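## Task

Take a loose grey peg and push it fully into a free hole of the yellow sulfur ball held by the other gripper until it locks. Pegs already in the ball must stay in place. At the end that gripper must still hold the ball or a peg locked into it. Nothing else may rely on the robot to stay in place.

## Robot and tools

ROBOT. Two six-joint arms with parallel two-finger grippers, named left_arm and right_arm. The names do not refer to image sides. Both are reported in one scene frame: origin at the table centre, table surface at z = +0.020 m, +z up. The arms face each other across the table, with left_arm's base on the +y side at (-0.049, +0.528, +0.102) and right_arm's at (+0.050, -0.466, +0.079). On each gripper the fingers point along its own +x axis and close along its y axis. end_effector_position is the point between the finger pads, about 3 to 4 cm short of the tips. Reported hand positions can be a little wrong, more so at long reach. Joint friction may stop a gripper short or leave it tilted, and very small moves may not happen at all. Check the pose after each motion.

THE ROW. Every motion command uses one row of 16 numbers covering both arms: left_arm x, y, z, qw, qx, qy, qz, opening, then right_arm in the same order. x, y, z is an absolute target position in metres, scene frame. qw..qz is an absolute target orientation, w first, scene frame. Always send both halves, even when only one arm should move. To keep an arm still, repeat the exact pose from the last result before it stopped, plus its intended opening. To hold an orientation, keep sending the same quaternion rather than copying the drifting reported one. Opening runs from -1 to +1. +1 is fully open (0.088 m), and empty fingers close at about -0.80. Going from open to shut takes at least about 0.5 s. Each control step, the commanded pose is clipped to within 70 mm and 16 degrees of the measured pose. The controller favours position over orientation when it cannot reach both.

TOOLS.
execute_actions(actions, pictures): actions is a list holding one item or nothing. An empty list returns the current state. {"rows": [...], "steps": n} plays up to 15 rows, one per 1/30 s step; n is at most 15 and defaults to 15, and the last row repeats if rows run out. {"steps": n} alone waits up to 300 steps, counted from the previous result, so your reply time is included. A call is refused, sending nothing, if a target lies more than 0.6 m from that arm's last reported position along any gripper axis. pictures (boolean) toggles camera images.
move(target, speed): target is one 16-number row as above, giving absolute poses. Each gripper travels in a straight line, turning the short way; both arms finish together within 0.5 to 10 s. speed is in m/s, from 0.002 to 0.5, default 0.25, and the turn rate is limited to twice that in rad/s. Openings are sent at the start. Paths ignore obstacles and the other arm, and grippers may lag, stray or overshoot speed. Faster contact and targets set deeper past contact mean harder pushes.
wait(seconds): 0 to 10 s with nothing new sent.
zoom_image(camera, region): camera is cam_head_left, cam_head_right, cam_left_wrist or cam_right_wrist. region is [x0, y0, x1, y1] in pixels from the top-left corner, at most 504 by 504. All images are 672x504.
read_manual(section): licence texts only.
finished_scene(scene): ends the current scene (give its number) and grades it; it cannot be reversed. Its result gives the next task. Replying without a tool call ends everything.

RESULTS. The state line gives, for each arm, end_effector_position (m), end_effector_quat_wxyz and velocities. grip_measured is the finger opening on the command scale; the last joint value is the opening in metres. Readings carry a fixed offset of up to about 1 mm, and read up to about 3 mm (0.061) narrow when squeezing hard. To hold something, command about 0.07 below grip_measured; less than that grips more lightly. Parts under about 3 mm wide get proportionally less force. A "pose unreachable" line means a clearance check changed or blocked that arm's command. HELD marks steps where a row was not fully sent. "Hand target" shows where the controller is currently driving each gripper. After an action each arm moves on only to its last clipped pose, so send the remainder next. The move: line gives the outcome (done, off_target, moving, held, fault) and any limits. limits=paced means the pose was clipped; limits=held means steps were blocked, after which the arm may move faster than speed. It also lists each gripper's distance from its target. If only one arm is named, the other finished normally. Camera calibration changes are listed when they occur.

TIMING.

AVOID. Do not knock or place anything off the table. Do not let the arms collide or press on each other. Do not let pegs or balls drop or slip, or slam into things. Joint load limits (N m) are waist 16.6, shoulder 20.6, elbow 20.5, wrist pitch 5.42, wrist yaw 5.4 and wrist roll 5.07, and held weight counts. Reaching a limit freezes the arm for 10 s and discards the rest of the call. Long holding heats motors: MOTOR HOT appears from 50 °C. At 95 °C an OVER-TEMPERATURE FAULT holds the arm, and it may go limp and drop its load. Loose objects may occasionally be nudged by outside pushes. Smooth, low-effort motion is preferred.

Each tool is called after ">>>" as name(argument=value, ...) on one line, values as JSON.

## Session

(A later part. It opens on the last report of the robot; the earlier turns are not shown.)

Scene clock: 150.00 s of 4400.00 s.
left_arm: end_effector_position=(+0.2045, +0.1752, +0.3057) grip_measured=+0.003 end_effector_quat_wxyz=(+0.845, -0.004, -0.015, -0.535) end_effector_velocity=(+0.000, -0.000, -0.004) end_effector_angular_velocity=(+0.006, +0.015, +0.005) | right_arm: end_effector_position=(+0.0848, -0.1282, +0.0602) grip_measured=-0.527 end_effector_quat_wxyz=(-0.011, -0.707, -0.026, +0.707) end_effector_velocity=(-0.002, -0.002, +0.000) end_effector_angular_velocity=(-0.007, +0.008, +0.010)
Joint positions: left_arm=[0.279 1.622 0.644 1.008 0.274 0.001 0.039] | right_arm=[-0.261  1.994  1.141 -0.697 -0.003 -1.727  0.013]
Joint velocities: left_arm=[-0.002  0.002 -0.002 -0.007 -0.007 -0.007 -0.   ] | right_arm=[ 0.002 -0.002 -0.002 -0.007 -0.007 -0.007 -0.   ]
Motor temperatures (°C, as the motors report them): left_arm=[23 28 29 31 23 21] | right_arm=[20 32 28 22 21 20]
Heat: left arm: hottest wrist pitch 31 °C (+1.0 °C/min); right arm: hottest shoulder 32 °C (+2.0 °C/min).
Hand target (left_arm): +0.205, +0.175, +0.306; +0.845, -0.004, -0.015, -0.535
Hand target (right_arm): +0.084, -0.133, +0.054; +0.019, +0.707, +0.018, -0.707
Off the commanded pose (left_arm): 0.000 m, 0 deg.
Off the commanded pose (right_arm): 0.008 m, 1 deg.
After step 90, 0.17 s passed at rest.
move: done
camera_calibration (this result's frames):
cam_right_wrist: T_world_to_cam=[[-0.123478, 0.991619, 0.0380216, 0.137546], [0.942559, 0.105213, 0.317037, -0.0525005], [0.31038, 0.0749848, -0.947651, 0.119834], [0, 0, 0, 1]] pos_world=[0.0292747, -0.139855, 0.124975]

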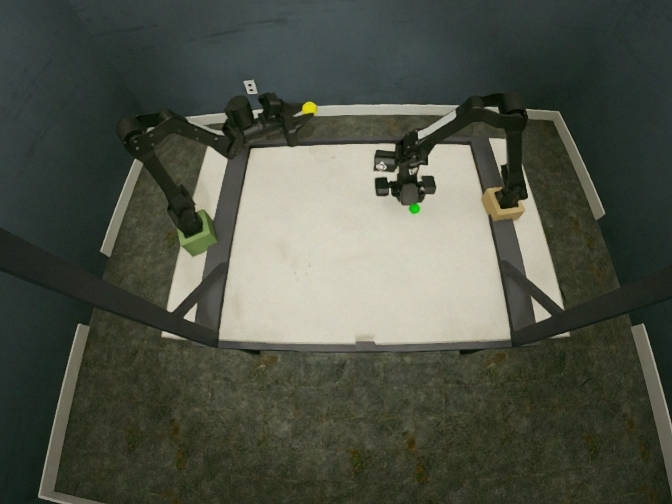

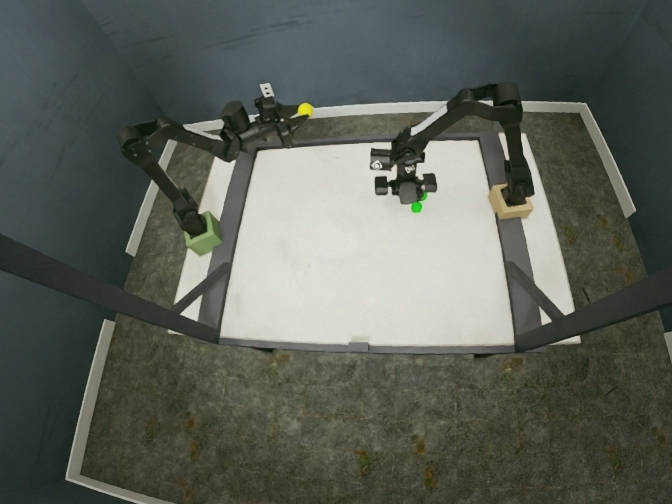

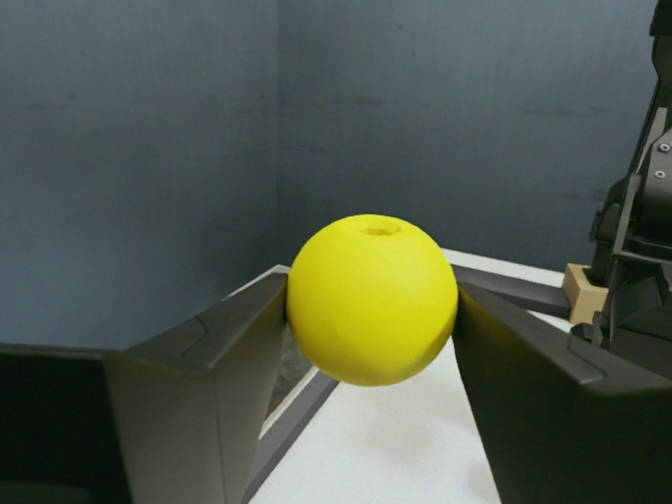

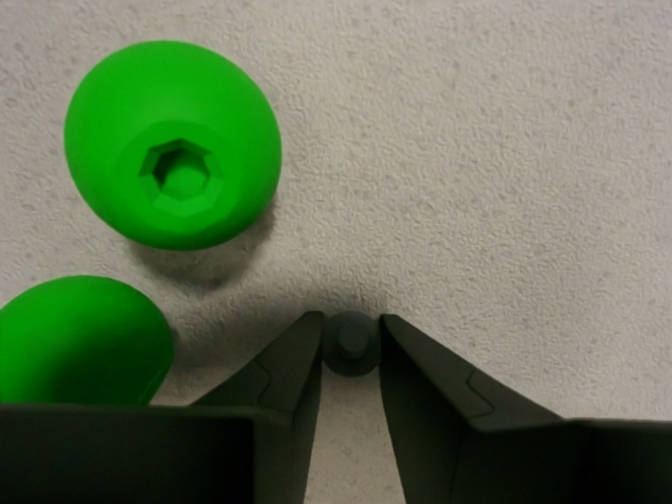

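>>> move(target=[0.2045, 0.1752, 0.3057, 0.845, -0.004, -0.015, -0.535, -0.07, 0.084, -0.13, 0.12, -0.0185, -0.7069, -0.0185, 0.7069, -0.58], speed=0.1)

>>> move(target=[0.2045, 0.1752, 0.3057, 0.845, -0.004, -0.015, -0.535, -0.07, -0.053, -0.1235, 0.122, 0.5573, -0.2875, 0.2139, 0.749, -0.58], speed=0.25)

Scene clock: 166.80 s of 4400.00 s.
left_arm: end_effector_position=(+0.2045, +0.1752, +0.3057) grip_measured=+0.003 end_effector_quat_wxyz=(+0.845, -0.004, -0.015, -0.535) end_effector_velocity=(-0.000, +0.000, -0.002) end_effector_angular_velocity=(+0.009, -0.002, +0.005) | right_arm: end_effector_position=(+0.0843, -0.1318, +0.1163) grip_measured=-0.549 end_effector_quat_wxyz=(-0.022, -0.705, -0.015, +0.708) end_effector_velocity=(+0.003, -0.003, +0.000) end_effector_angular_velocity=(-0.008, -0.006, +0.000)
Joint positions: left_arm=[0.279 1.622 0.644 1.008 0.274 0.001 0.039] | right_arm=[-0.261  1.901  1.263 -0.943 -0.003 -1.727  0.012]
Joint velocities: left_arm=[-0.002 -0.002 -0.002 -0.007 -0.007  0.007 -0.   ] | right_arm=[-0.007 -0.002 -0.002 -0.007  0.007 -0.007 -0.   ]
Motor temperatures (°C, as the motors report them): left_arm=[23 28 29 32 23 21] | right_arm=[20 32 28 22 21 20]
Heat: left arm: hottest wrist pitch 32 °C (+2.0 °C/min); right arm: hottest shoulder 32 °C (+1.0 °C/min).
Hand target (left_arm): +0.205, +0.175, +0.306; +0.845, -0.004, -0.015, -0.535
Hand target (right_arm): +0.084, -0.130, +0.120; +0.018, +0.707, +0.019, -0.707
Off the commanded pose (left_arm): 0.000 m, 0 deg.
Off the commanded pose (right_arm): 0.004 m, 1 deg.
After step 90, 12.80 s passed at rest.
move: done
camera_calibration (this result's frames):
cam_right_wrist: T_world_to_cam=[[-0.123782, 0.992286, 0.00681441, 0.142681], [0.943559, 0.115572, 0.310387, -0.0673767], [0.307205, 0.0448502, -0.950586, 0.170072], [0, 0, 0, 1]] pos_world=[0.0289883, -0.141421, 0.181608]

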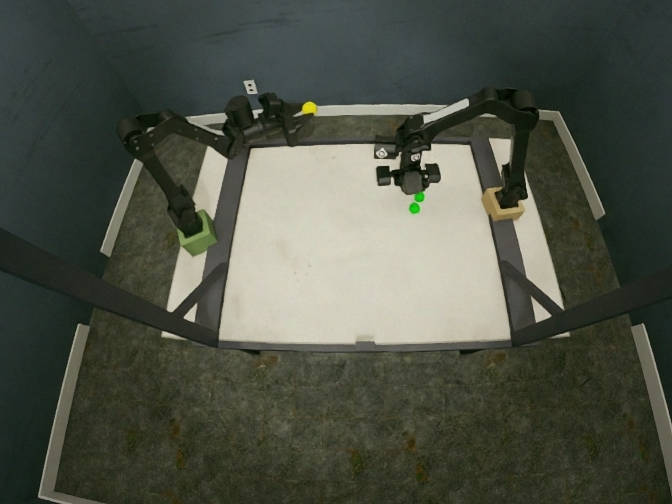

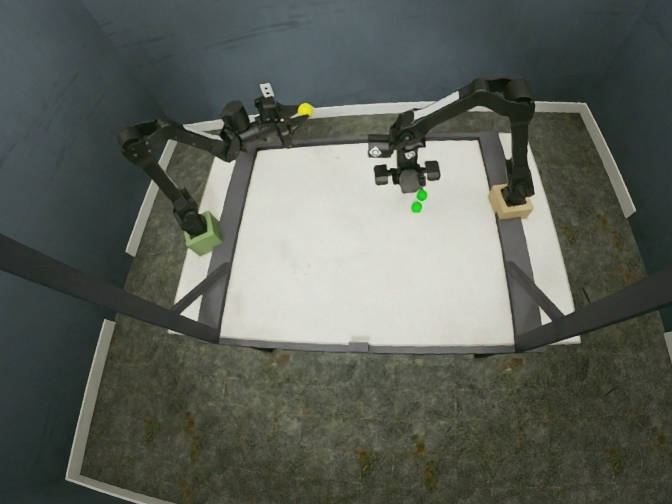

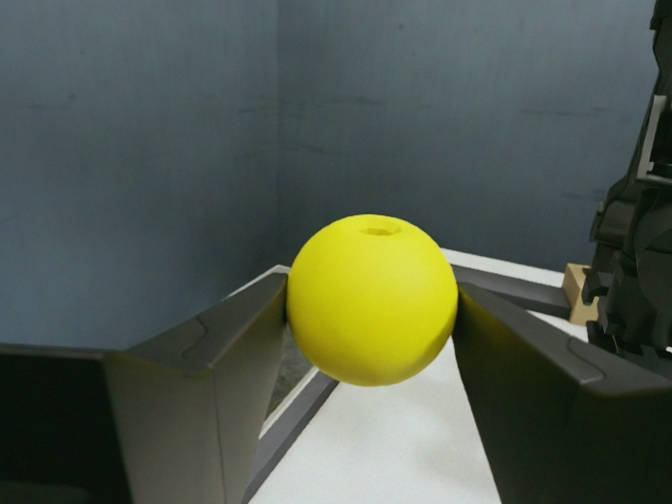

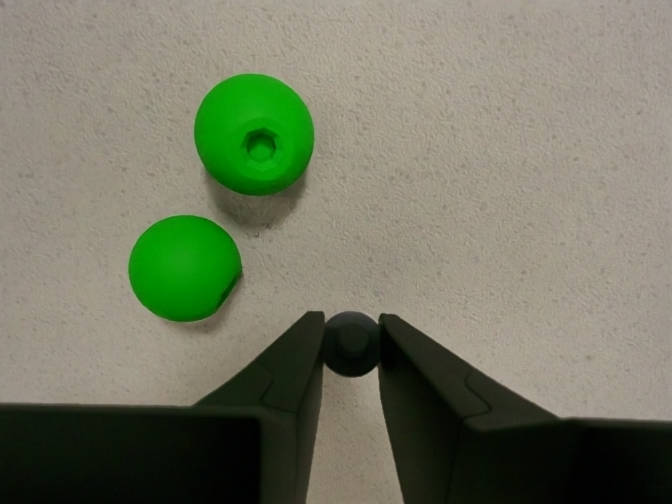

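Scene clock: 170.33 s of 4400.00 s.
left_arm: end_effector_position=(+0.2045, +0.1752, +0.3057) grip_measured=+0.003 end_effector_quat_wxyz=(+0.845, -0.004, -0.015, -0.535) end_effector_velocity=(+0.002, +0.001, -0.005) end_effector_angular_velocity=(+0.013, +0.021, +0.010) | right_arm: end_effector_position=(-0.0534, -0.1196, +0.1257) grip_measured=-0.549 end_effector_quat_wxyz=(+0.559, -0.285, +0.209, +0.750) end_effector_velocity=(+0.002, -0.005, -0.005) end_effector_angular_velocity=(-0.026, -0.007, -0.008)
Joint positions: left_arm=[0.279 1.622 0.644 1.008 0.274 0.001 0.039] | right_arm=[ 0.135  1.562  0.546  0.294  0.005 -0.004  0.012]
Joint velocities: left_arm=[ 0.002 -0.002 -0.002 -0.022 -0.007 -0.007 -0.   ] | right_arm=[ 0.002 -0.002 -0.007 -0.022  0.007  0.007 -0.   ]
Motor temperatures (°C, as the motors report them): left_arm=[23 28 29 32 23 21] | right_arm=[20 33 28 22 21 20]
Heat: left arm: hottest wrist pitch 32 °C (+2.0 °C/min); right arm: hottest shoulder 33 °C (+2.0 °C/min).
Hand target (left_arm): +0.205, +0.175, +0.306; +0.845, -0.004, -0.015, -0.535
Hand target (right_arm): -0.053, -0.123, +0.122; +0.559, -0.289, +0.212, +0.748
Off the commanded pose (left_arm): 0.000 m, 0 deg.
Off the commanded pose (right_arm): 0.005 m, 1 deg.
move: done
camera_calibration (this result's frames):
cam_right_wrist: T_world_to_cam=[[0.94471, 0.320046, 0.0713764, 0.0820732], [0.311399, -0.807436, -0.501077, 0.0160394], [-0.102736, 0.495599, -0.862454, 0.241632], [0, 0, 0, 1]] pos_world=[-0.0577058, -0.133069, 0.210576]

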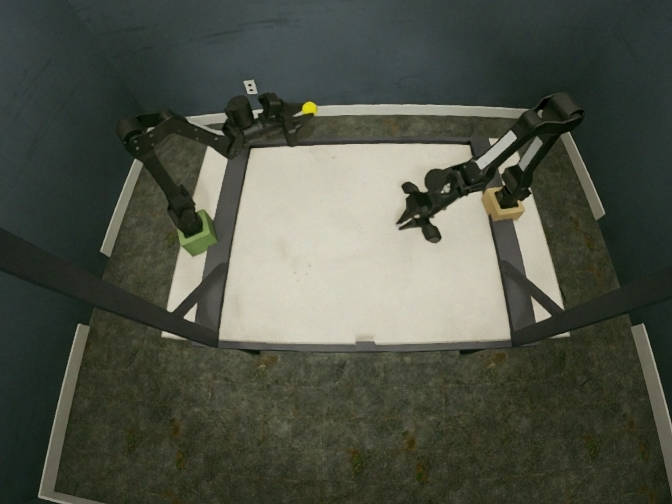

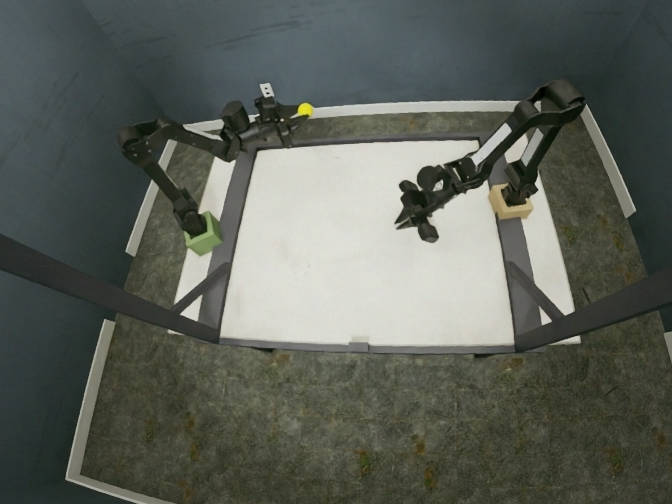

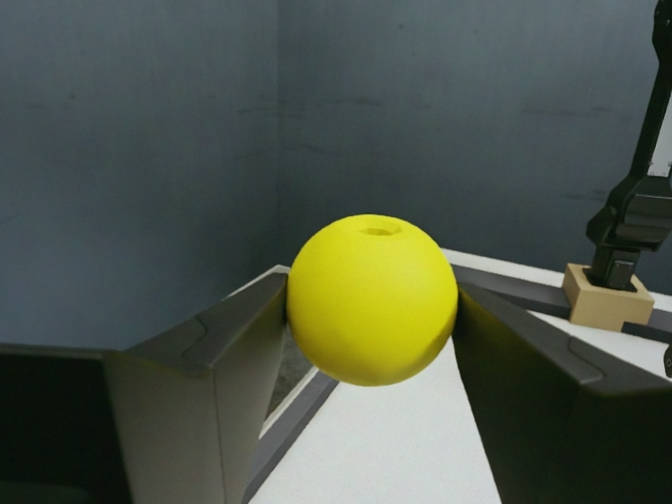

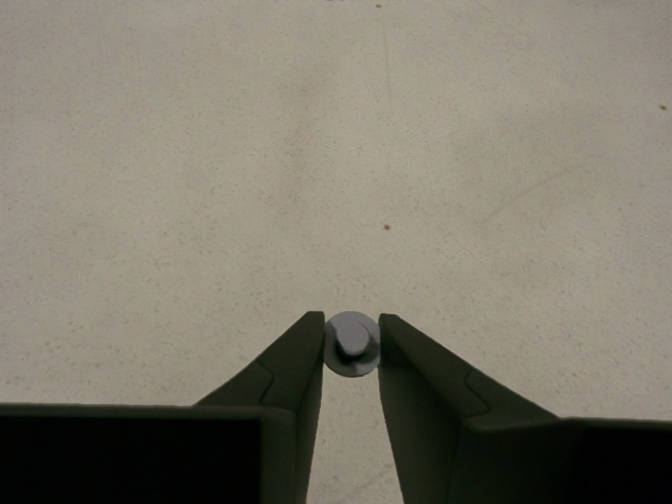

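>>> zoom_image(camera="cam_right_wrist", region=[300, 295, 410, 395])

Region (300, 295, 410, 395) of cam_right_wrist's 672x504 image, scaled by 4.582, with more detail than that image has; it fills the top 458 rows of this view, and the rest is white.

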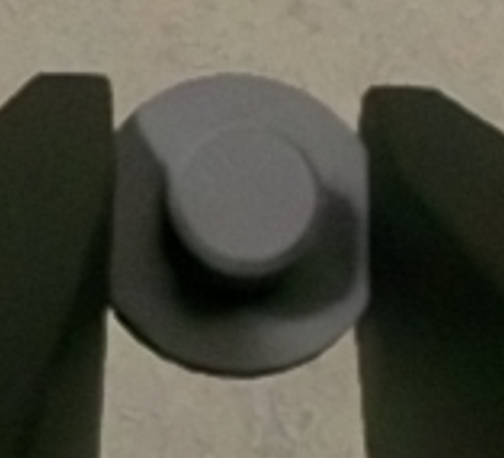

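>>> move(target=[0.2045, 0.1752, 0.3057, 0.845, -0.004, -0.015, -0.535, -0.07, -0.053, -0.1235, 0.052, 0.5573, -0.2875, 0.2139, 0.749, -0.58], speed=0.06)

Scene clock: 187.03 s of 4400.00 s.
left_arm: end_effector_position=(+0.2045, +0.1752, +0.3057) grip_measured=+0.003 end_effector_quat_wxyz=(+0.845, -0.004, -0.015, -0.535) end_effector_velocity=(-0.002, -0.001, -0.002) end_effector_angular_velocity=(+0.003, +0.011, -0.010) | right_arm: end_effector_position=(-0.0536, -0.1202, +0.0571) grip_measured=-0.549 end_effector_quat_wxyz=(+0.560, -0.282, +0.208, +0.751) end_effector_velocity=(+0.000, -0.002, -0.001) end_effector_angular_velocity=(-0.004, -0.013, +0.018)
Joint positions: left_arm=[0.279 1.622 0.644 1.008 0.274 0.001 0.039] | right_arm=[ 0.136  1.882  0.459  0.706  0.004 -0.001  0.012]
Joint velocities: left_arm=[-0.002 -0.002 -0.002 -0.007  0.007 -0.007 -0.   ] | right_arm=[-0.002 -0.002 -0.002 -0.007 -0.007 -0.022 -0.   ]
Motor temperatures (°C, as the motors report them): left_arm=[23 28 29 32 23 21] | right_arm=[20 32 28 24 21 20]
Heat: left arm: hottest wrist pitch 32 °C (+1.0 °C/min); right arm: hottest shoulder 32 °C (+0.0 °C/min).
Hand target (left_arm): +0.205, +0.175, +0.306; +0.845, -0.004, -0.015, -0.535
Hand target (right_arm): -0.053, -0.124, +0.052; +0.557, -0.288, +0.214, +0.749
Off the commanded pose (left_arm): 0.000 m, 0 deg.
Off the commanded pose (right_arm): 0.006 m, 1 deg.
After step 90, 12.17 s passed at rest.
move: done
camera_calibration (this result's frames):
cam_right_wrist: T_world_to_cam=[[0.945252, 0.31895, 0.0690647, 0.0872628], [0.308706, -0.805285, -0.506178, -0.0182925], [-0.105829, 0.499786, -0.859659, 0.182944], [0, 0, 0, 1]] pos_world=[-0.0574776, -0.133996, 0.141983]

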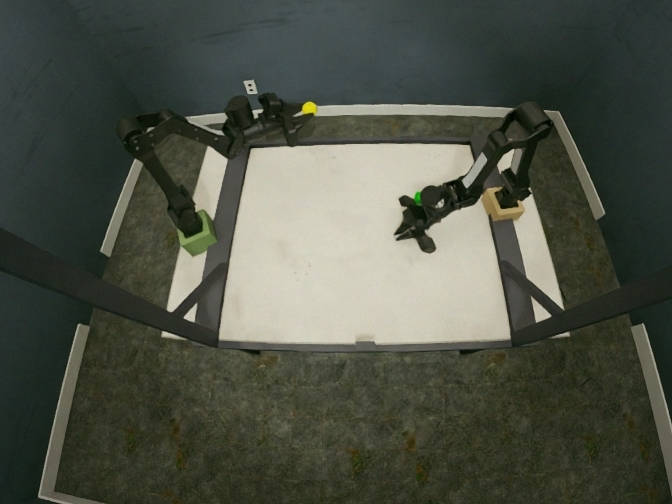

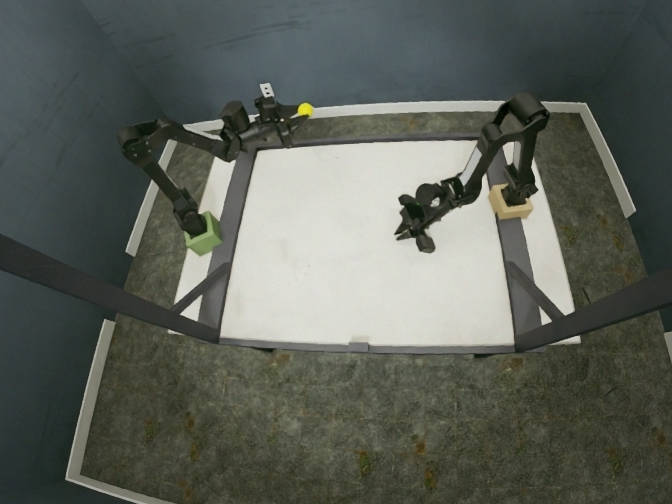

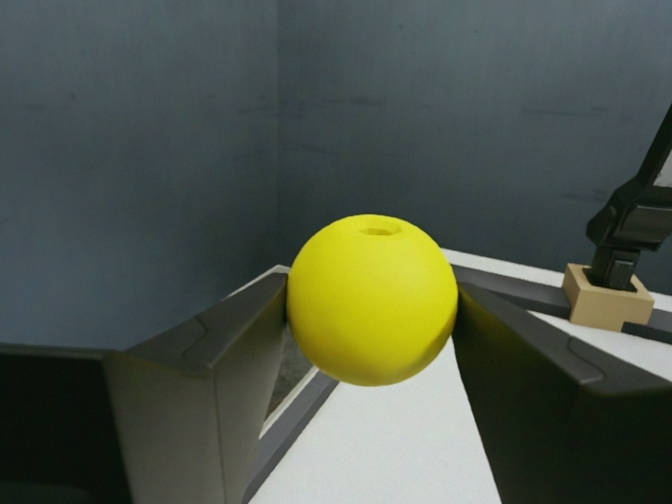

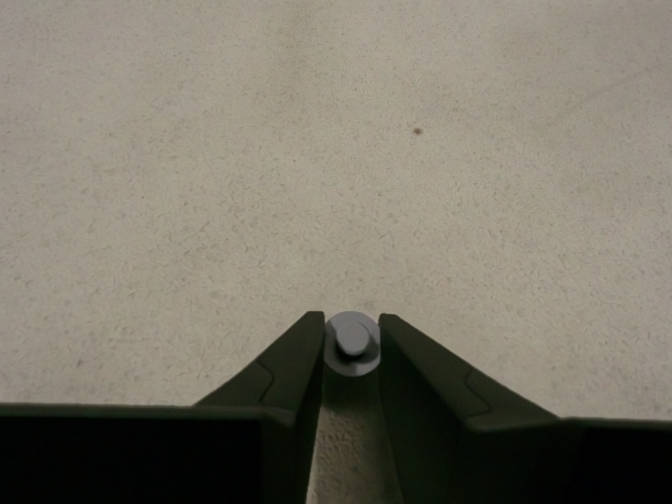

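>>> move(target=[0.2045, 0.1752, 0.3057, 0.845, -0.004, -0.015, -0.535, -0.07, -0.053, -0.1235, 0.0455, 0.5573, -0.2875, 0.2139, 0.749, -0.58], speed=0.015)

Scene clock: 195.13 s of 4400.00 s.
left_arm: end_effector_position=(+0.2045, +0.1752, +0.3057) grip_measured=+0.003 end_effector_quat_wxyz=(+0.845, -0.004, -0.015, -0.535) end_effector_velocity=(+0.002, +0.001, -0.001) end_effector_angular_velocity=(-0.004, +0.025, +0.019) | right_arm: end_effector_position=(-0.0537, -0.1197, +0.0509) grip_measured=-0.549 end_effector_quat_wxyz=(+0.560, -0.282, +0.208, +0.751) end_effector_velocity=(-0.003, +0.001, +0.002) end_effector_angular_velocity=(+0.017, +0.003, +0.029)
Joint positions: left_arm=[0.279 1.622 0.644 1.008 0.274 0.001 0.039] | right_arm=[ 0.136  1.918  0.459  0.743  0.004 -0.001  0.012]
Joint velocities: left_arm=[-0.002 -0.002 -0.002 -0.007 -0.022 -0.022 -0.   ] | right_arm=[-0.002  0.002 -0.002  0.022 -0.022 -0.022 -0.   ]
Motor temperatures (°C, as the motors report them): left_arm=[23 28 29 32 23 21] | right_arm=[20 31 28 25 21 20]
Heat: left arm: hottest wrist pitch 32 °C (+1.0 °C/min); right arm: hottest shoulder 31 °C (-1.0 °C/min).
Hand target (left_arm): +0.205, +0.175, +0.306; +0.845, -0.004, -0.015, -0.535
Hand target (right_arm): -0.053, -0.124, +0.045; +0.557, -0.288, +0.214, +0.749
Off the commanded pose (left_arm): 0.000 m, 0 deg.
Off the commanded pose (right_arm): 0.007 m, 1 deg.
After step 90, 4.07 s passed at rest.
move: done
camera_calibration (this result's frames):
cam_right_wrist: T_world_to_cam=[[0.945267, 0.3189, 0.0690896, 0.0876703], [0.308594, -0.804915, -0.506834, -0.020976], [-0.106018, 0.500414, -0.859271, 0.177425], [0, 0, 0, 1]] pos_world=[-0.0575886, -0.133628, 0.135767]

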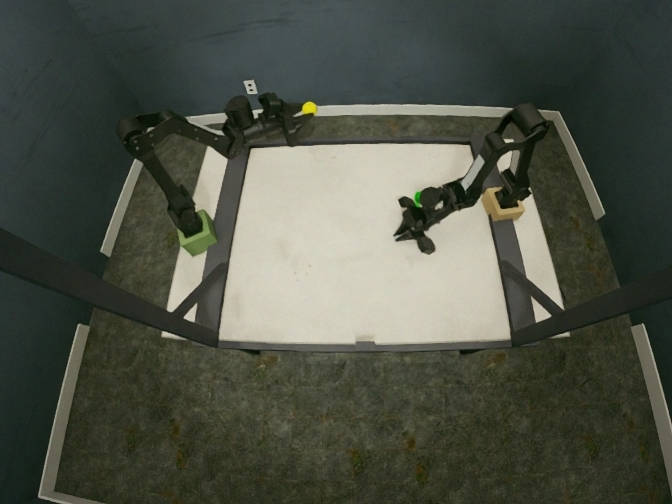

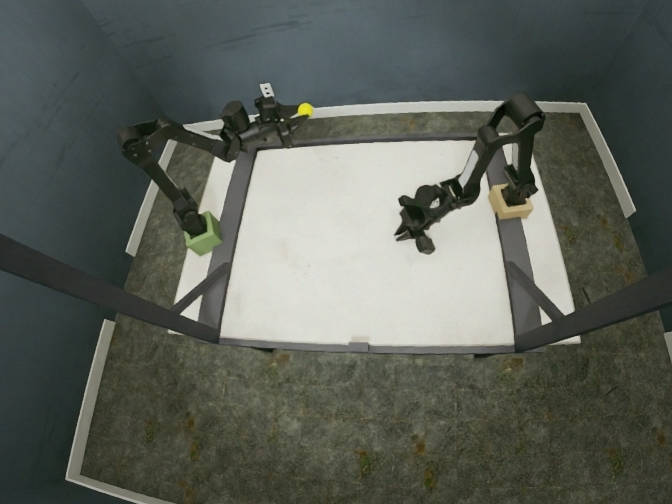

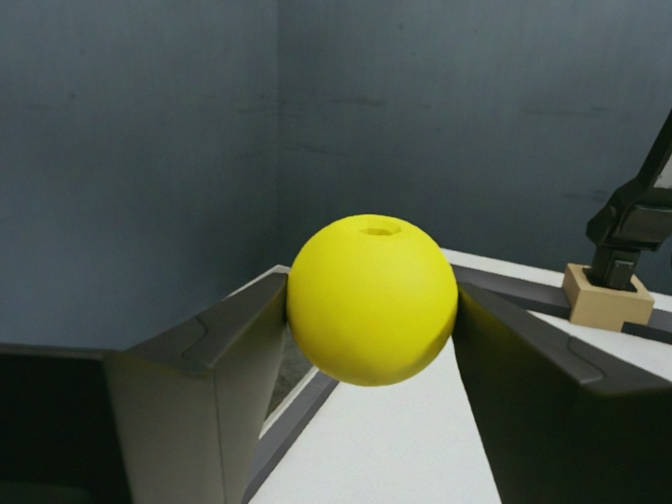

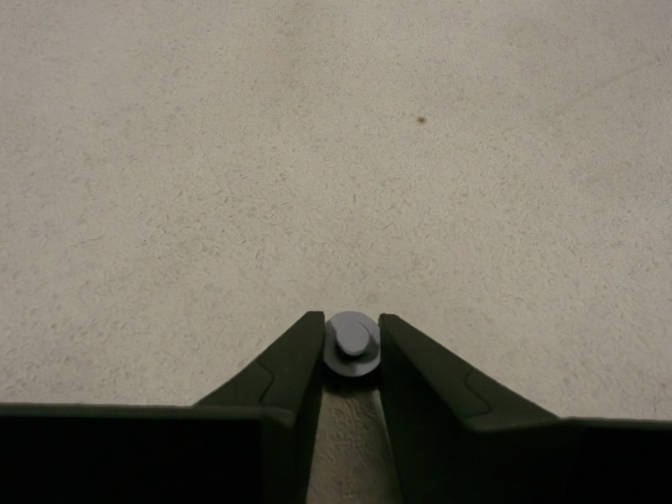

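>>> move(target=[0.2045, 0.1752, 0.3057, 0.845, -0.004, -0.015, -0.535, -0.07, -0.053, -0.1235, 0.0425, 0.5573, -0.2875, 0.2139, 0.749, -0.58], speed=0.01)

Scene clock: 199.20 s of 4400.00 s.
left_arm: end_effector_position=(+0.2045, +0.1752, +0.3057) grip_measured=+0.003 end_effector_quat_wxyz=(+0.845, -0.004, -0.015, -0.535) end_effector_velocity=(+0.002, +0.001, -0.003) end_effector_angular_velocity=(+0.009, +0.018, +0.019) | right_arm: end_effector_position=(-0.0540, -0.1187, +0.0498) grip_measured=-0.549 end_effector_quat_wxyz=(+0.561, -0.280, +0.206, +0.752) end_effector_velocity=(-0.002, -0.003, -0.003) end_effector_angular_velocity=(-0.014, +0.005, +0.019)
Joint positions: left_arm=[0.279 1.622 0.644 1.008 0.274 0.001 0.039] | right_arm=[ 0.136  1.93   0.459  0.762  0.004 -0.001  0.012]
Joint velocities: left_arm=[-0.002 -0.002  0.002 -0.022 -0.022 -0.007 -0.   ] | right_arm=[-0.002  0.002 -0.002 -0.007 -0.022 -0.007 -0.   ]
Motor temperatures (°C, as the motors report them): left_arm=[23 28 29 32 23 21] | right_arm=[20 31 28 26 21 20]
Heat: left arm: hottest wrist pitch 32 °C (+1.0 °C/min); right arm: hottest shoulder 31 °C (-1.0 °C/min).
Hand target (left_arm): +0.205, +0.175, +0.306; +0.845, -0.004, -0.015, -0.535
Hand target (right_arm): -0.053, -0.124, +0.043; +0.557, -0.287, +0.214, +0.749
Off the commanded pose (left_arm): 0.000 m, 0 deg.
Off the commanded pose (right_arm): 0.009 m, 1 deg.
move: off_target (right_arm)
camera_calibration (this result's frames):
cam_right_wrist: T_world_to_cam=[[0.945404, 0.318445, 0.0693115, 0.087652], [0.307584, -0.801564, -0.512725, -0.019938], [-0.107717, 0.506052, -0.85575, 0.176323], [0, 0, 0, 1]] pos_world=[-0.057741, -0.133122, 0.13459]

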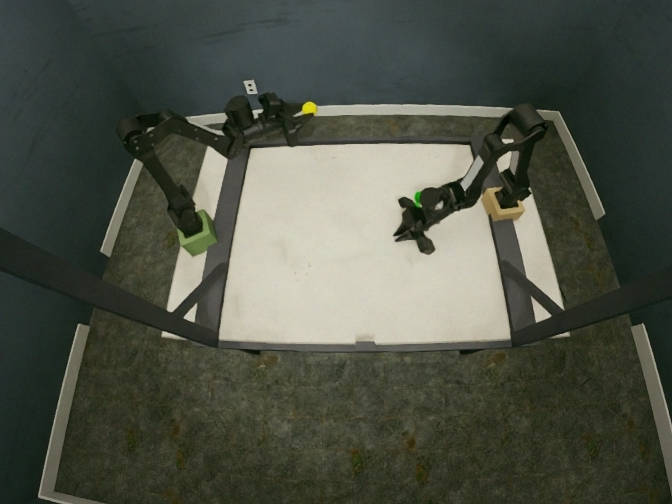

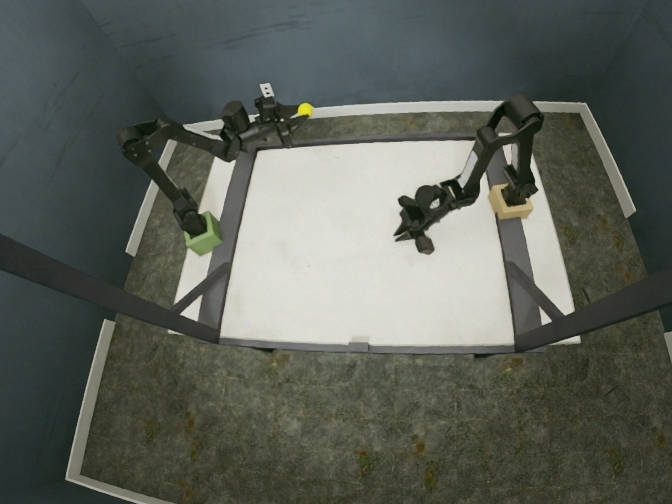

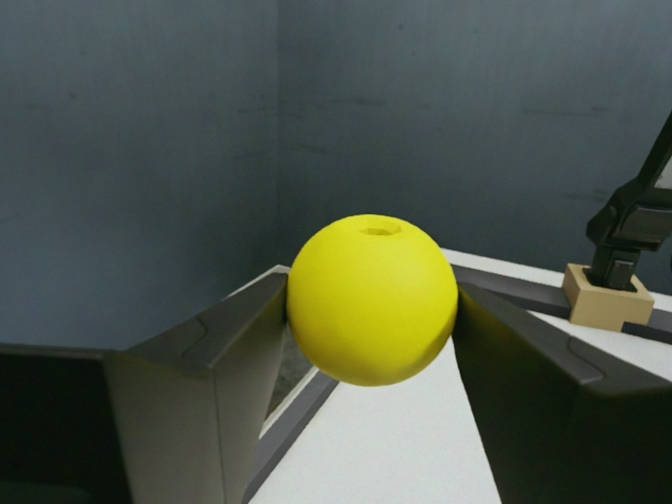

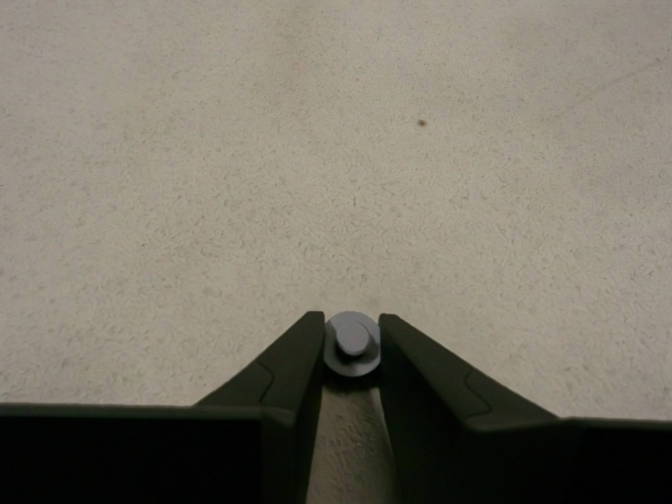

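>>> execute_actions(actions=[{"rows": [[0.2045, 0.1752, 0.3057, 0.845, -0.004, -0.015, -0.535, -0.07, -0.053, -0.1235, 0.0445, 0.5573, -0.2875, 0.2139, 0.749, -0.55],[0.2045, 0.1752, 0.3057, 0.845, -0.004, -0.015, -0.535, -0.07, -0.053, -0.1235, 0.0445, 0.5573, -0.2875, 0.2139, 0.749, -0.54],[0.2045, 0.1752, 0.3057, 0.845, -0.004, -0.015, -0.535, -0.07, -0.053, -0.1235, 0.0445, 0.5573, -0.2875, 0.2139, 0.749, -0.53],[0.2045, 0.1752, 0.3057, 0.845, -0.004, -0.015, -0.535, -0.07, -0.053, -0.1235, 0.0445, 0.5573, -0.2875, 0.2139, 0.749, -0.52],[0.2045, 0.1752, 0.3057, 0.845, -0.004, -0.015, -0.535, -0.07, -0.053, -0.1235, 0.0445, 0.5573, -0.2875, 0.2139, 0.749, -0.51],[0.2045, 0.1752, 0.3057, 0.845, -0.004, -0.015, -0.535, -0.07, -0.053, -0.1235, 0.0445, 0.5573, -0.2875, 0.2139, 0.749, -0.50],[0.2045, 0.1752, 0.3057, 0.845, -0.004, -0.015, -0.535, -0.07, -0.053, -0.1235, 0.0445, 0.5573, -0.2875, 0.2139, 0.749, -0.49],[0.2045, 0.1752, 0.3057, 0.845, -0.004, -0.015, -0.535, -0.07, -0.053, -0.1235, 0.0445, 0.5573, -0.2875, 0.2139, 0.749, -0.48],[0.2045, 0.1752, 0.3057, 0.845, -0.004, -0.015, -0.535, -0.07, -0.053, -0.1235, 0.0445, 0.5573, -0.2875, 0.2139, 0.749, -0.47],[0.2045, 0.1752, 0.3057, 0.845, -0.004, -0.015, -0.535, -0.07, -0.053, -0.1235, 0.0445, 0.5573, -0.2875, 0.2139, 0.749, -0.46],[0.2045, 0.1752, 0.3057, 0.845, -0.004, -0.015, -0.535, -0.07, -0.053, -0.1235, 0.0445, 0.5573, -0.2875, 0.2139, 0.749, -0.44],[0.2045, 0.1752, 0.3057, 0.845, -0.004, -0.015, -0.535, -0.07, -0.053, -0.1235, 0.0445, 0.5573, -0.2875, 0.2139, 0.749, -0.42],[0.2045, 0.1752, 0.3057, 0.845, -0.004, -0.015, -0.535, -0.07, -0.053, -0.1235, 0.0445, 0.5573, -0.2875, 0.2139, 0.749, -0.39],[0.2045, 0.1752, 0.3057, 0.845, -0.004, -0.015, -0.535, -0.07, -0.053, -0.1235, 0.0445, 0.5573, -0.2875, 0.2139, 0.749, -0.35],[0.2045, 0.1752, 0.3057, 0.845, -0.004, -0.015, -0.535, -0.07, -0.053, -0.1235, 0.0445, 0.5573, -0.2875, 0.2139, 0.749, -0.30]], "steps": 15}], pictures=false)

>>> move(target=[0.2045, 0.1752, 0.3057, 0.845, -0.004, -0.015, -0.535, -0.07, -0.053, -0.1235, 0.09, 0.5573, -0.2875, 0.2139, 0.749, -0.3], speed=0.06)

Scene clock: 210.53 s of 4400.00 s.
left_arm: end_effector_position=(+0.2045, +0.1752, +0.3057) grip_measured=+0.003 end_effector_quat_wxyz=(+0.845, -0.004, -0.015, -0.535) end_effector_velocity=(-0.001, +0.001, -0.003) end_effector_angular_velocity=(+0.012, +0.002, +0.005) | right_arm: end_effector_position=(-0.0539, -0.1193, +0.0491) grip_measured=-0.386 end_effector_quat_wxyz=(+0.560, -0.281, +0.207, +0.751) end_effector_velocity=(+0.000, -0.002, -0.001) end_effector_angular_velocity=(-0.007, -0.003, +0.008)
Joint positions: left_arm=[0.279 1.622 0.644 1.008 0.274 0.001 0.039] | right_arm=[ 0.136  1.93   0.459  0.758  0.004 -0.001  0.02 ]
Joint velocities: left_arm=[-0.002 -0.002 -0.007 -0.007 -0.007  0.007 -0.   ] | right_arm=[-0.002 -0.002 -0.002 -0.007 -0.007 -0.007  0.05 ]
Motor temperatures (°C, as the motors report them): left_arm=[23 28 30 32 23 21] | right_arm=[20 31 27 26 21 20]
Heat: left arm: hottest wrist pitch 32 °C (+1.0 °C/min); right arm: hottest shoulder 31 °C (-1.0 °C/min).
Hand target (left_arm): +0.205, +0.175, +0.306; +0.845, -0.004, -0.015, -0.535
Hand target (right_arm): -0.053, -0.124, +0.045; +0.557, -0.288, +0.214, +0.749
Off the commanded pose (left_arm): 0.000 m, 0 deg.
Off the commanded pose (right_arm): 0.006 m, 1 deg.
Steps of this call (steps 1 to 90: nothing new was sent; then 7.83 s passed at rest; steps 91 to 105: all 15 steps of this action). Readings (end_effector_position):
91: left_arm (+0.2045, +0.1752, +0.3057) | right_arm (-0.0540, -0.1187, +0.0498)
92: left_arm (+0.2045, +0.1752, +0.3057) | right_arm (-0.0540, -0.1188, +0.0496)
94: left_arm (+0.2045, +0.1752, +0.3057) | right_arm (-0.0540, -0.1190, +0.0494)
98: left_arm (+0.2045, +0.1752, +0.3057) | right_arm (-0.0539, -0.1192, +0.0492)
105: the state above

Scene clock: 211.93 s of 4400.00 s.
left_arm: end_effector_position=(+0.2045, +0.1752, +0.3057) grip_measured=+0.003 end_effector_quat_wxyz=(+0.845, -0.004, -0.015, -0.535) end_effector_velocity=(-0.000, +0.000, -0.002) end_effector_angular_velocity=(+0.002, +0.012, +0.005) | right_arm: end_effector_position=(-0.0520, -0.1254, +0.0863) grip_measured=-0.303 end_effector_quat_wxyz=(+0.557, -0.292, +0.216, +0.747) end_effector_velocity=(+0.003, -0.005, -0.005) end_effector_angular_velocity=(-0.023, -0.019, +0.013)
Joint positions: left_arm=[0.279 1.622 0.644 1.008 0.274 0.001 0.039] | right_arm=[ 0.136  1.706  0.48   0.483  0.004 -0.001  0.024]
Joint velocities: left_arm=[-0.002 -0.002 -0.002 -0.007 -0.007 -0.007 -0.   ] | right_arm=[-0.007 -0.002 -0.007 -0.022 -0.007 -0.022 -0.   ]
Motor temperatures (°C, as the motors report them): left_arm=[23 28 30 32 23 21] | right_arm=[20 31 27 26 21 20]
Heat: left arm: hottest wrist pitch 32 °C (+1.0 °C/min); right arm: hottest shoulder 31 °C (-1.0 °C/min).
Hand target (left_arm): +0.205, +0.175, +0.306; +0.845, -0.004, -0.015, -0.535
Hand target (right_arm): -0.053, -0.123, +0.090; +0.557, -0.287, +0.214, +0.749
Off the commanded pose (left_arm): 0.000 m, 0 deg.
Off the commanded pose (right_arm): 0.004 m, 1 deg.
move: done
camera_calibration (this result's frames):
cam_right_wrist: T_world_to_cam=[[0.944657, 0.32095, 0.0679253, 0.0857982], [0.312575, -0.817704, -0.483382, -0.0114958], [-0.0995986, 0.477862, -0.87277, 0.209517], [0, 0, 0, 1]] pos_world=[-0.056589, -0.137057, 0.171475]

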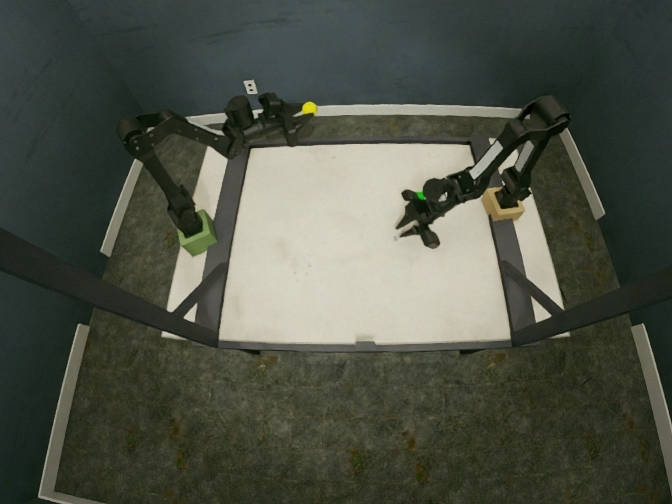

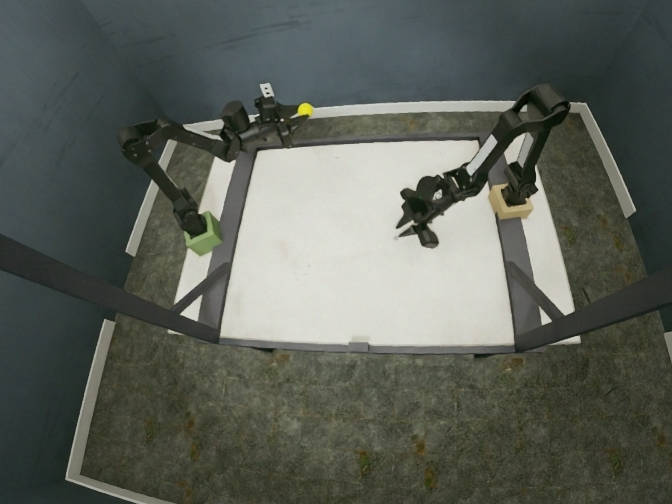

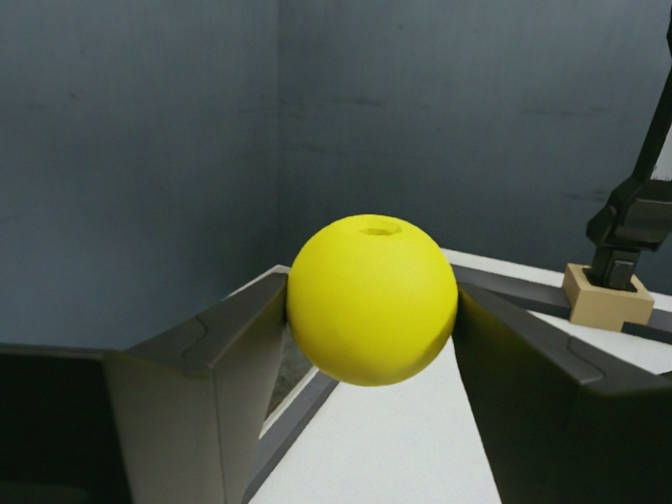

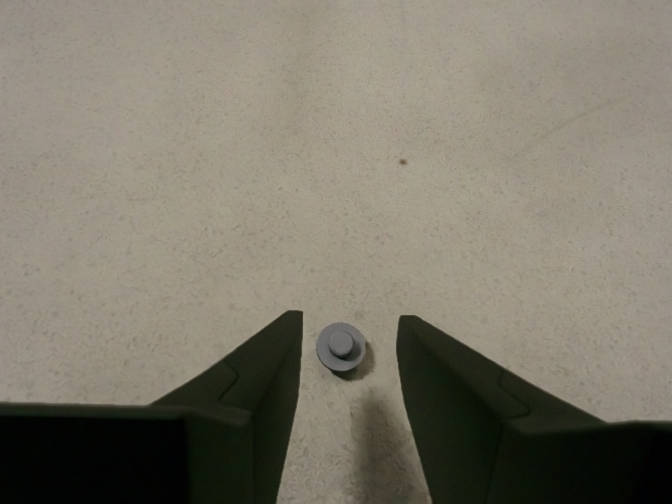

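>>> zoom_image(camera="cam_right_wrist", region=[290, 300, 410, 400])

Region (290, 300, 410, 400) of cam_right_wrist's 672x504 image, scaled by 4.200, with more detail than that image has.

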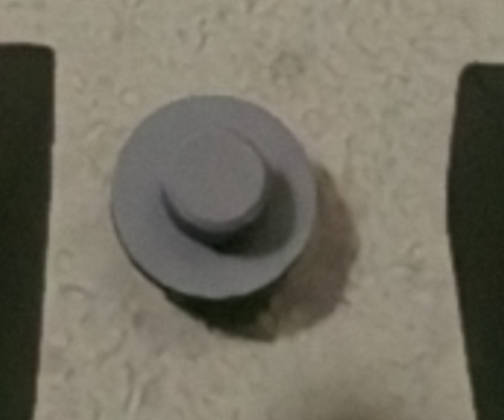

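>>> move(target=[0.2045, 0.1752, 0.3057, 0.845, -0.004, -0.015, -0.535, -0.07, -0.061, -0.0935, 0.085, 0.4221, -0.5673, 0.4221, 0.5673, -0.4], speed=0.2)

Scene clock: 227.37 s of 4400.00 s.
left_arm: end_effector_position=(+0.2045, +0.1752, +0.3057) grip_measured=+0.003 end_effector_quat_wxyz=(+0.845, -0.004, -0.015, -0.535) end_effector_velocity=(-0.001, +0.001, -0.000) end_effector_angular_velocity=(-0.005, +0.005, +0.005) | right_arm: end_effector_position=(-0.0611, -0.0944, +0.0895) grip_measured=-0.397 end_effector_quat_wxyz=(+0.424, -0.564, +0.419, +0.571) end_effector_velocity=(+0.003, -0.004, +0.002) end_effector_angular_velocity=(-0.024, -0.015, +0.005)
Joint positions: left_arm=[0.279 1.622 0.644 1.008 0.274 0.001 0.039] | right_arm=[ 0.134  2.105  1.448 -0.902 -0.001 -0.003  0.02 ]
Joint velocities: left_arm=[-0.002 -0.002 -0.007  0.007 -0.007 -0.007 -0.   ] | right_arm=[-0.002  0.002  0.012 -0.037  0.007 -0.007 -0.   ]
Motor temperatures (°C, as the motors report them): left_arm=[23 29 30 33 23 21] | right_arm=[20 32 28 26 21 20]
Heat: left arm: hottest wrist pitch 33 °C (+1.0 °C/min); right arm: hottest shoulder 32 °C (-1.0 °C/min).
Hand target (left_arm): +0.205, +0.175, +0.306; +0.845, -0.004, -0.015, -0.535
Hand target (right_arm): -0.061, -0.094, +0.085; -0.421, +0.567, -0.423, -0.568
Off the commanded pose (left_arm): 0.000 m, 0 deg.
Off the commanded pose (right_arm): 0.005 m, 1 deg.
After step 90, 9.97 s passed at rest.
move: done
camera_calibration (this result's frames):
cam_right_wrist: T_world_to_cam=[[0.934002, 0.356857, 0.0171288, 0.0914943], [0.335128, -0.891729, 0.304151, -0.0579311], [0.123813, -0.278337, -0.95247, 0.146004], [0, 0, 0, 1]] pos_world=[-0.0841186, -0.0436709, 0.155117]

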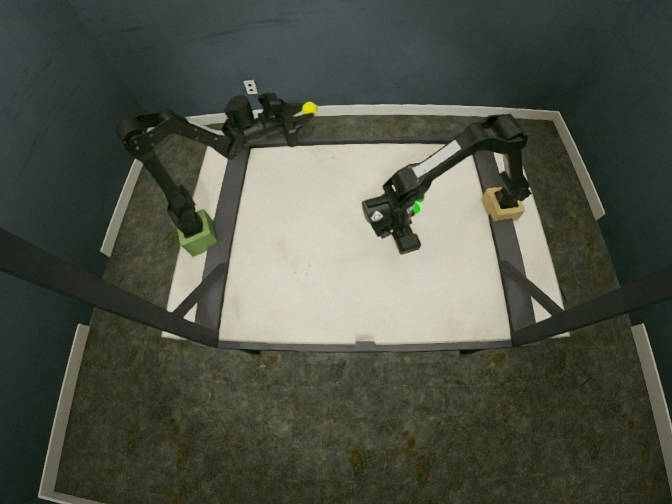

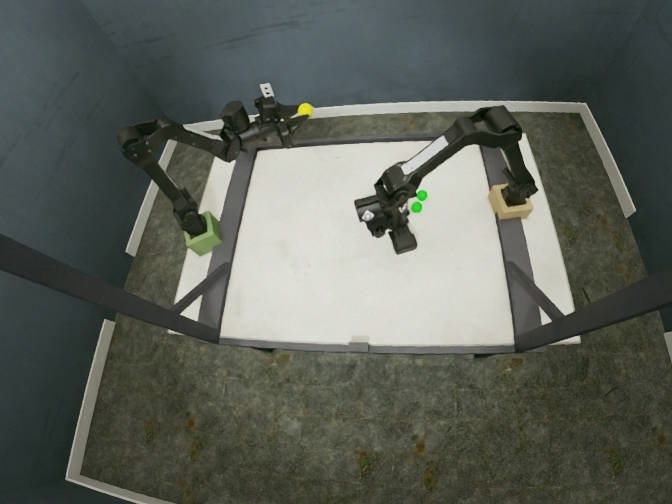

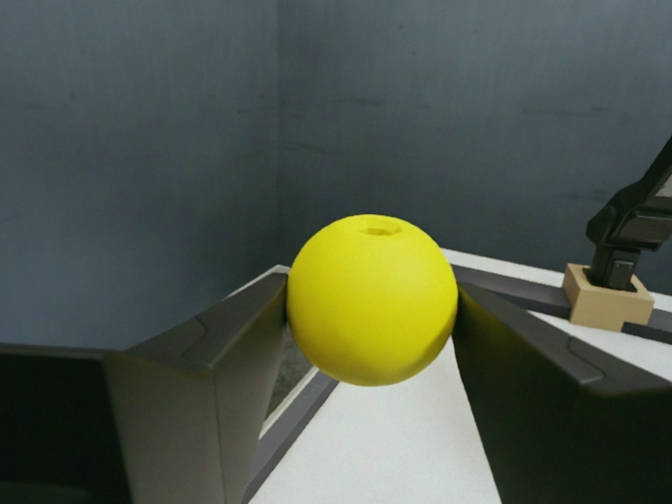

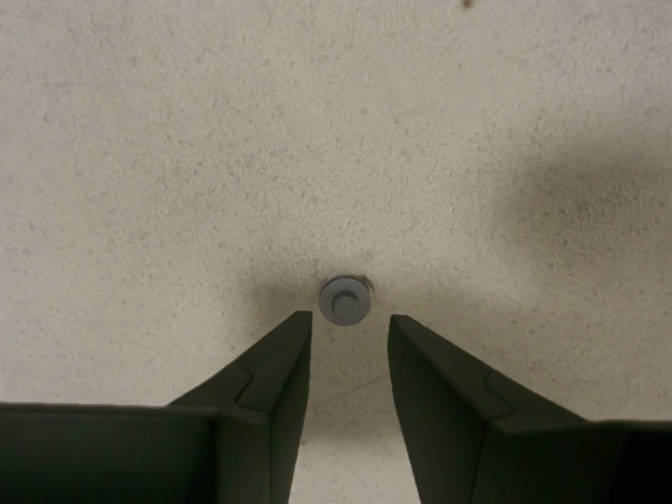

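>>> zoom_image(camera="cam_right_wrist", region=[290, 260, 410, 360])

Region (290, 260, 410, 360) of cam_right_wrist's 672x504 image, scaled by 4.200, with more detail than that image has.

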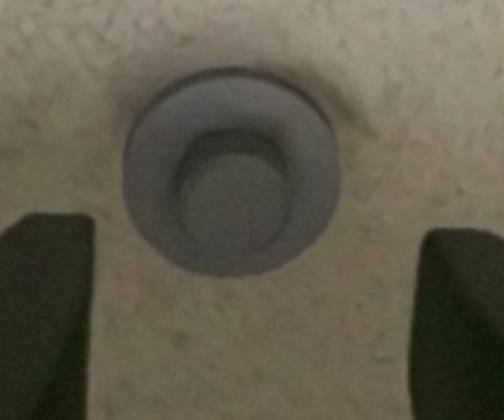

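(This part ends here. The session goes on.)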